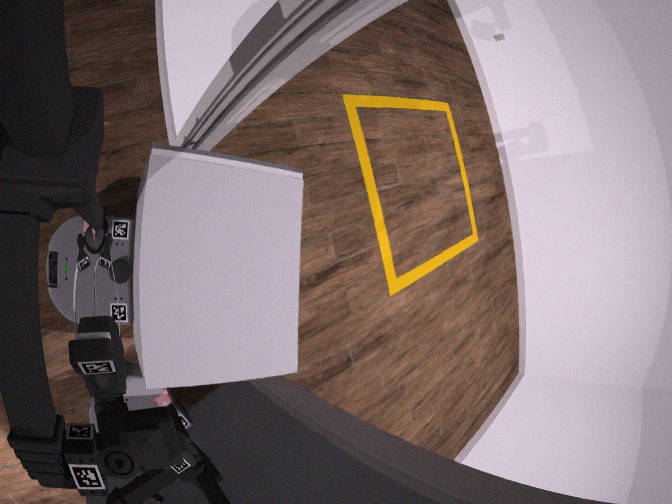

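Scene clock: 232.93 s.
r1.base_odometry: x=-1.014 y=-2.951 heading=-1.025 (m, m, rad; r1's odometry frame)
r1.turned_by_wheels: +0.000 (rad since the last result)
r1.turned_by_imu: +0.000 (rad since the last result)
r1.base_tilt: forward=-2.6 right=+1.0 (deg)
r1.lidar_m: - - 0.15 0.21 0.37 0.35 2.84 3.20 5.15 0.22 0.15 -
r1.head_depth_mm: 2488 2546 2641 689 699 1943 460 / 2552 2647 2786 2879 709 582 471 / 2589 2705 2774 2903 754 1912 1607 / 2671 2743 2883 3024 3052 2166 1634 / 2696 2831 2929 3083 3123 2130 1637 / 2750 2900 3051 3170 3054 2106 1612 / 2868 2942 3097 3240 3026 2102 1608
r1.base_status: not commanded
r1.joint_positions: lift_m=+0.320 arm_m=-0.002 wrist_yaw_rad=+3.194 wrist_pitch_rad=-0.384 wrist_roll_rad=-0.008 gripper_m=+0.000 head_pan_rad=-3.136 head_tilt_rad=-0.304
r1.joint_status: not commanded
r1.motor_effort: left_wheel=+0(0) right_wheel=+7(6) lift_m=+47(47) arm_m=+0(0) wrist_yaw_rad=+4(4) wrist_pitch_rad=+7(7) wrist_roll_rad=+0(0) gripper_m=-1(1) head_pan_rad=-3(3) head_tilt_rad=+1(0) (%)
r1.hand_pose: x=-0.0333 y=+0.0855 z=+0.3402 quat_wxyz=(+0.116, +0.687, +0.154, +0.700) (m; r1's base frame)
r1.wrist_depth_mm: 269 320 382 - 360 153 98 / 279 336 401 - 359 154 98 / 286 349 431 - 359 155 98 / 310 361 465 900 359 154 98 / 387 379 498 - 369 155 99 / 414 410 543 - 261 155 98 / 415 470 - - 333 156 99
r2.base_odometry: x=+3.308 y=+2.036 heading=+1.029 (m, m, rad; r2's odometry frame)
r2.turned_by_wheels: +0.249 (rad since the last result)
r2.turned_by_imu: +0.165 (rad since the last result)
r2.base_tilt: forward=+1.6 right=+1.3 (deg)
r2.lidar_m: - - 0.15 0.78 2.25 2.72 5.24 4.51 0.77 0.19 0.15 -
r2.head_depth_mm: 3074 2484 1988 1640 862 751 665 / 2995 2507 1988 1655 866 753 667 / 2998 2524 2009 1650 866 757 669 / 2933 2551 2013 1669 871 760 671 / 2871 2568 2019 1682 874 761 674 / 2831 2578 2041 1685 895 761 676 / 2757 2630 2052 1695 1436 927 691
r2.base_status: rotate_rad off_target (by the wheels' count: +0.2491 of +0.2500)
r2.joint_positions: lift_m=+0.750 arm_m=+0.000 wrist_yaw_rad=+3.200 wrist_pitch_rad=-0.452 wrist_roll_rad=-0.011 gripper_m=+0.000 head_pan_rad=-0.006 head_tilt_rad=-0.892
r2.joint_status: not commanded
r2.on_its_own: right_wheel is at rest, and its effort (+25) is outside its rest range (-18 to +18)
r2.motor_effort: left_wheel=-2(19) right_wheel=+25(27) lift_m=+25(25) arm_m=-1(2) wrist_yaw_rad=+0(0) wrist_pitch_rad=+8(7) wrist_roll_rad=+0(1) gripper_m=-2(2) head_pan_rad=+2(2) head_tilt_rad=-5(3) (%)
r2.hand_pose: x=-0.0341 y=+0.0750 z=+0.7552 quat_wxyz=(+0.137, +0.680, +0.179, +0.698) (m; r2's base frame)
r2.wrist_depth_mm: - - - - - 600 405 / - - - - - 604 397 / - - - - - 612 419 / - - - - - 613 463 / - - - - - 593 555 / - - - - 915 453 997 / 881 903 879 894 857 387 387
pictures: none
No camera images: the call's "cameras" was empty. Leave "cameras" out to get every camera's image.

Scene clock: 235.37 s.
r1.base_odometry: x=-1.014 y=-2.951 heading=-1.025 (m, m, rad; r1's odometry frame)
r1.turned_by_wheels: +0.000 (rad since the last result)
r1.turned_by_imu: +0.000 (rad since the last result)
r1.base_tilt: forward=-2.6 right=+1.0 (deg)
r1.lidar_m: - - 0.15 0.21 0.37 0.48 2.85 3.20 5.14 0.22 0.15 -
r1.head_depth_mm: 2478 2594 2697 2759 727 656 1618 / 2539 2633 2776 2886 2931 2017 1667 / 2592 2716 2826 2953 3033 2184 1657 / 2653 2769 2889 3045 3096 2158 1642 / 2692 2827 2946 3105 3101 2133 1638 / 2762 2877 3020 3175 3095 2117 1625 / 2807 2968 3086 3234 3047 2100 1623
r1.base_status: not commanded
r1.joint_positions: lift_m=+0.320 arm_m=-0.002 wrist_yaw_rad=+3.194 wrist_pitch_rad=-0.384 wrist_roll_rad=-0.008 gripper_m=+0.000 head_pan_rad=-3.136 head_tilt_rad=-0.304
r1.joint_status: not commanded
r1.motor_effort: left_wheel=+0(1) right_wheel=+7(7) lift_m=+47(47) arm_m=+0(0) wrist_yaw_rad=+4(4) wrist_pitch_rad=+7(7) wrist_roll_rad=+0(0) gripper_m=-1(0) head_pan_rad=-3(4) head_tilt_rad=+1(1) (%)
r1.hand_pose: x=-0.0333 y=+0.0855 z=+0.3402 quat_wxyz=(+0.116, +0.687, +0.154, +0.700) (m; r1's base frame)
r1.wrist_depth_mm: 383 326 379 643 351 154 98 / 448 357 401 690 357 154 98 / 555 390 429 - 364 154 98 / 589 464 459 836 359 155 98 / 474 492 498 - 363 155 98 / 411 507 556 - 264 156 99 / 414 502 - - 336 155 99
r2.base_odometry: x=+3.385 y=+2.165 heading=+1.029 (m, m, rad; r2's odometry frame)
r2.turned_by_wheels: +0.000 (rad since the last result)
r2.turned_by_imu: -0.103 (rad since the last result)
r2.base_tilt: forward=+1.6 right=+1.3 (deg)
r2.lidar_m: - - 0.15 0.20 2.27 2.60 4.38 5.23 0.76 0.20 0.15 -
r2.head_depth_mm: 3081 2497 1976 1641 1400 765 666 / 3006 2539 1984 1646 864 752 667 / 2945 2529 2008 1647 868 754 671 / 2892 2550 2011 1663 870 758 672 / 2810 2589 2021 1670 875 761 672 / 2732 2586 2041 1683 878 764 676 / 2656 2612 2048 1694 1436 798 677
r2.base_status: done
r2.joint_positions: lift_m=+0.750 arm_m=+0.000 wrist_yaw_rad=+3.200 wrist_pitch_rad=-0.452 wrist_roll_rad=-0.011 gripper_m=+0.000 head_pan_rad=-0.006 head_tilt_rad=-0.892
r2.joint_status: not commanded
r2.on_its_own: left_wheel is at rest, and its effort (+28) is outside its rest range (-18 to +18)
r2.motor_effort: left_wheel=+28(70) right_wheel=+2(27) lift_m=+25(26) arm_m=-1(1) wrist_yaw_rad=-1(1) wrist_pitch_rad=+8(8) wrist_roll_rad=+0(1) gripper_m=-3(2) head_pan_rad=+2(1) head_tilt_rad=-4(4) (%)
r2.hand_pose: x=-0.0341 y=+0.0750 z=+0.7552 quat_wxyz=(+0.137, +0.680, +0.179, +0.698) (m; r2's base frame)
r2.wrist_depth_mm: - - - - 559 386 - / - - - - 580 422 - / - - - - 599 482 - / - - - - 587 - - / - - - - 629 - - / 989 - - - 447 444 450 / 871 878 891 887 439 389 389
pictures: r2_nav_camera (sideways: a quarter turn counterclockwise sets it upright)
camera_calibration (this result's frames):
r2_nav_camera: T_world_to_cam=[[0.785469, 0.0198383, 0.618582, -0.772036], [0.0461422, -0.998582, -0.0265657, 0.083663], [0.617178, 0.0494093, -0.785271, 0.96731], [0, 0, 0, 1]] pos_world=[0.0055479, 0.0510661, 1.23939]
Images, in order (width x height): r2_nav_camera 672x504.

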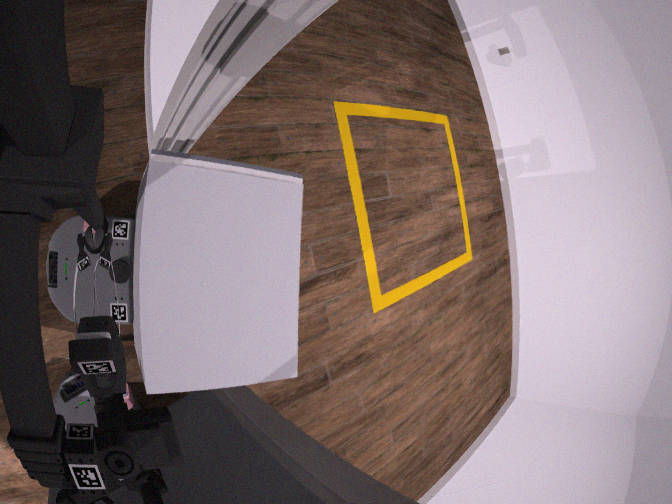

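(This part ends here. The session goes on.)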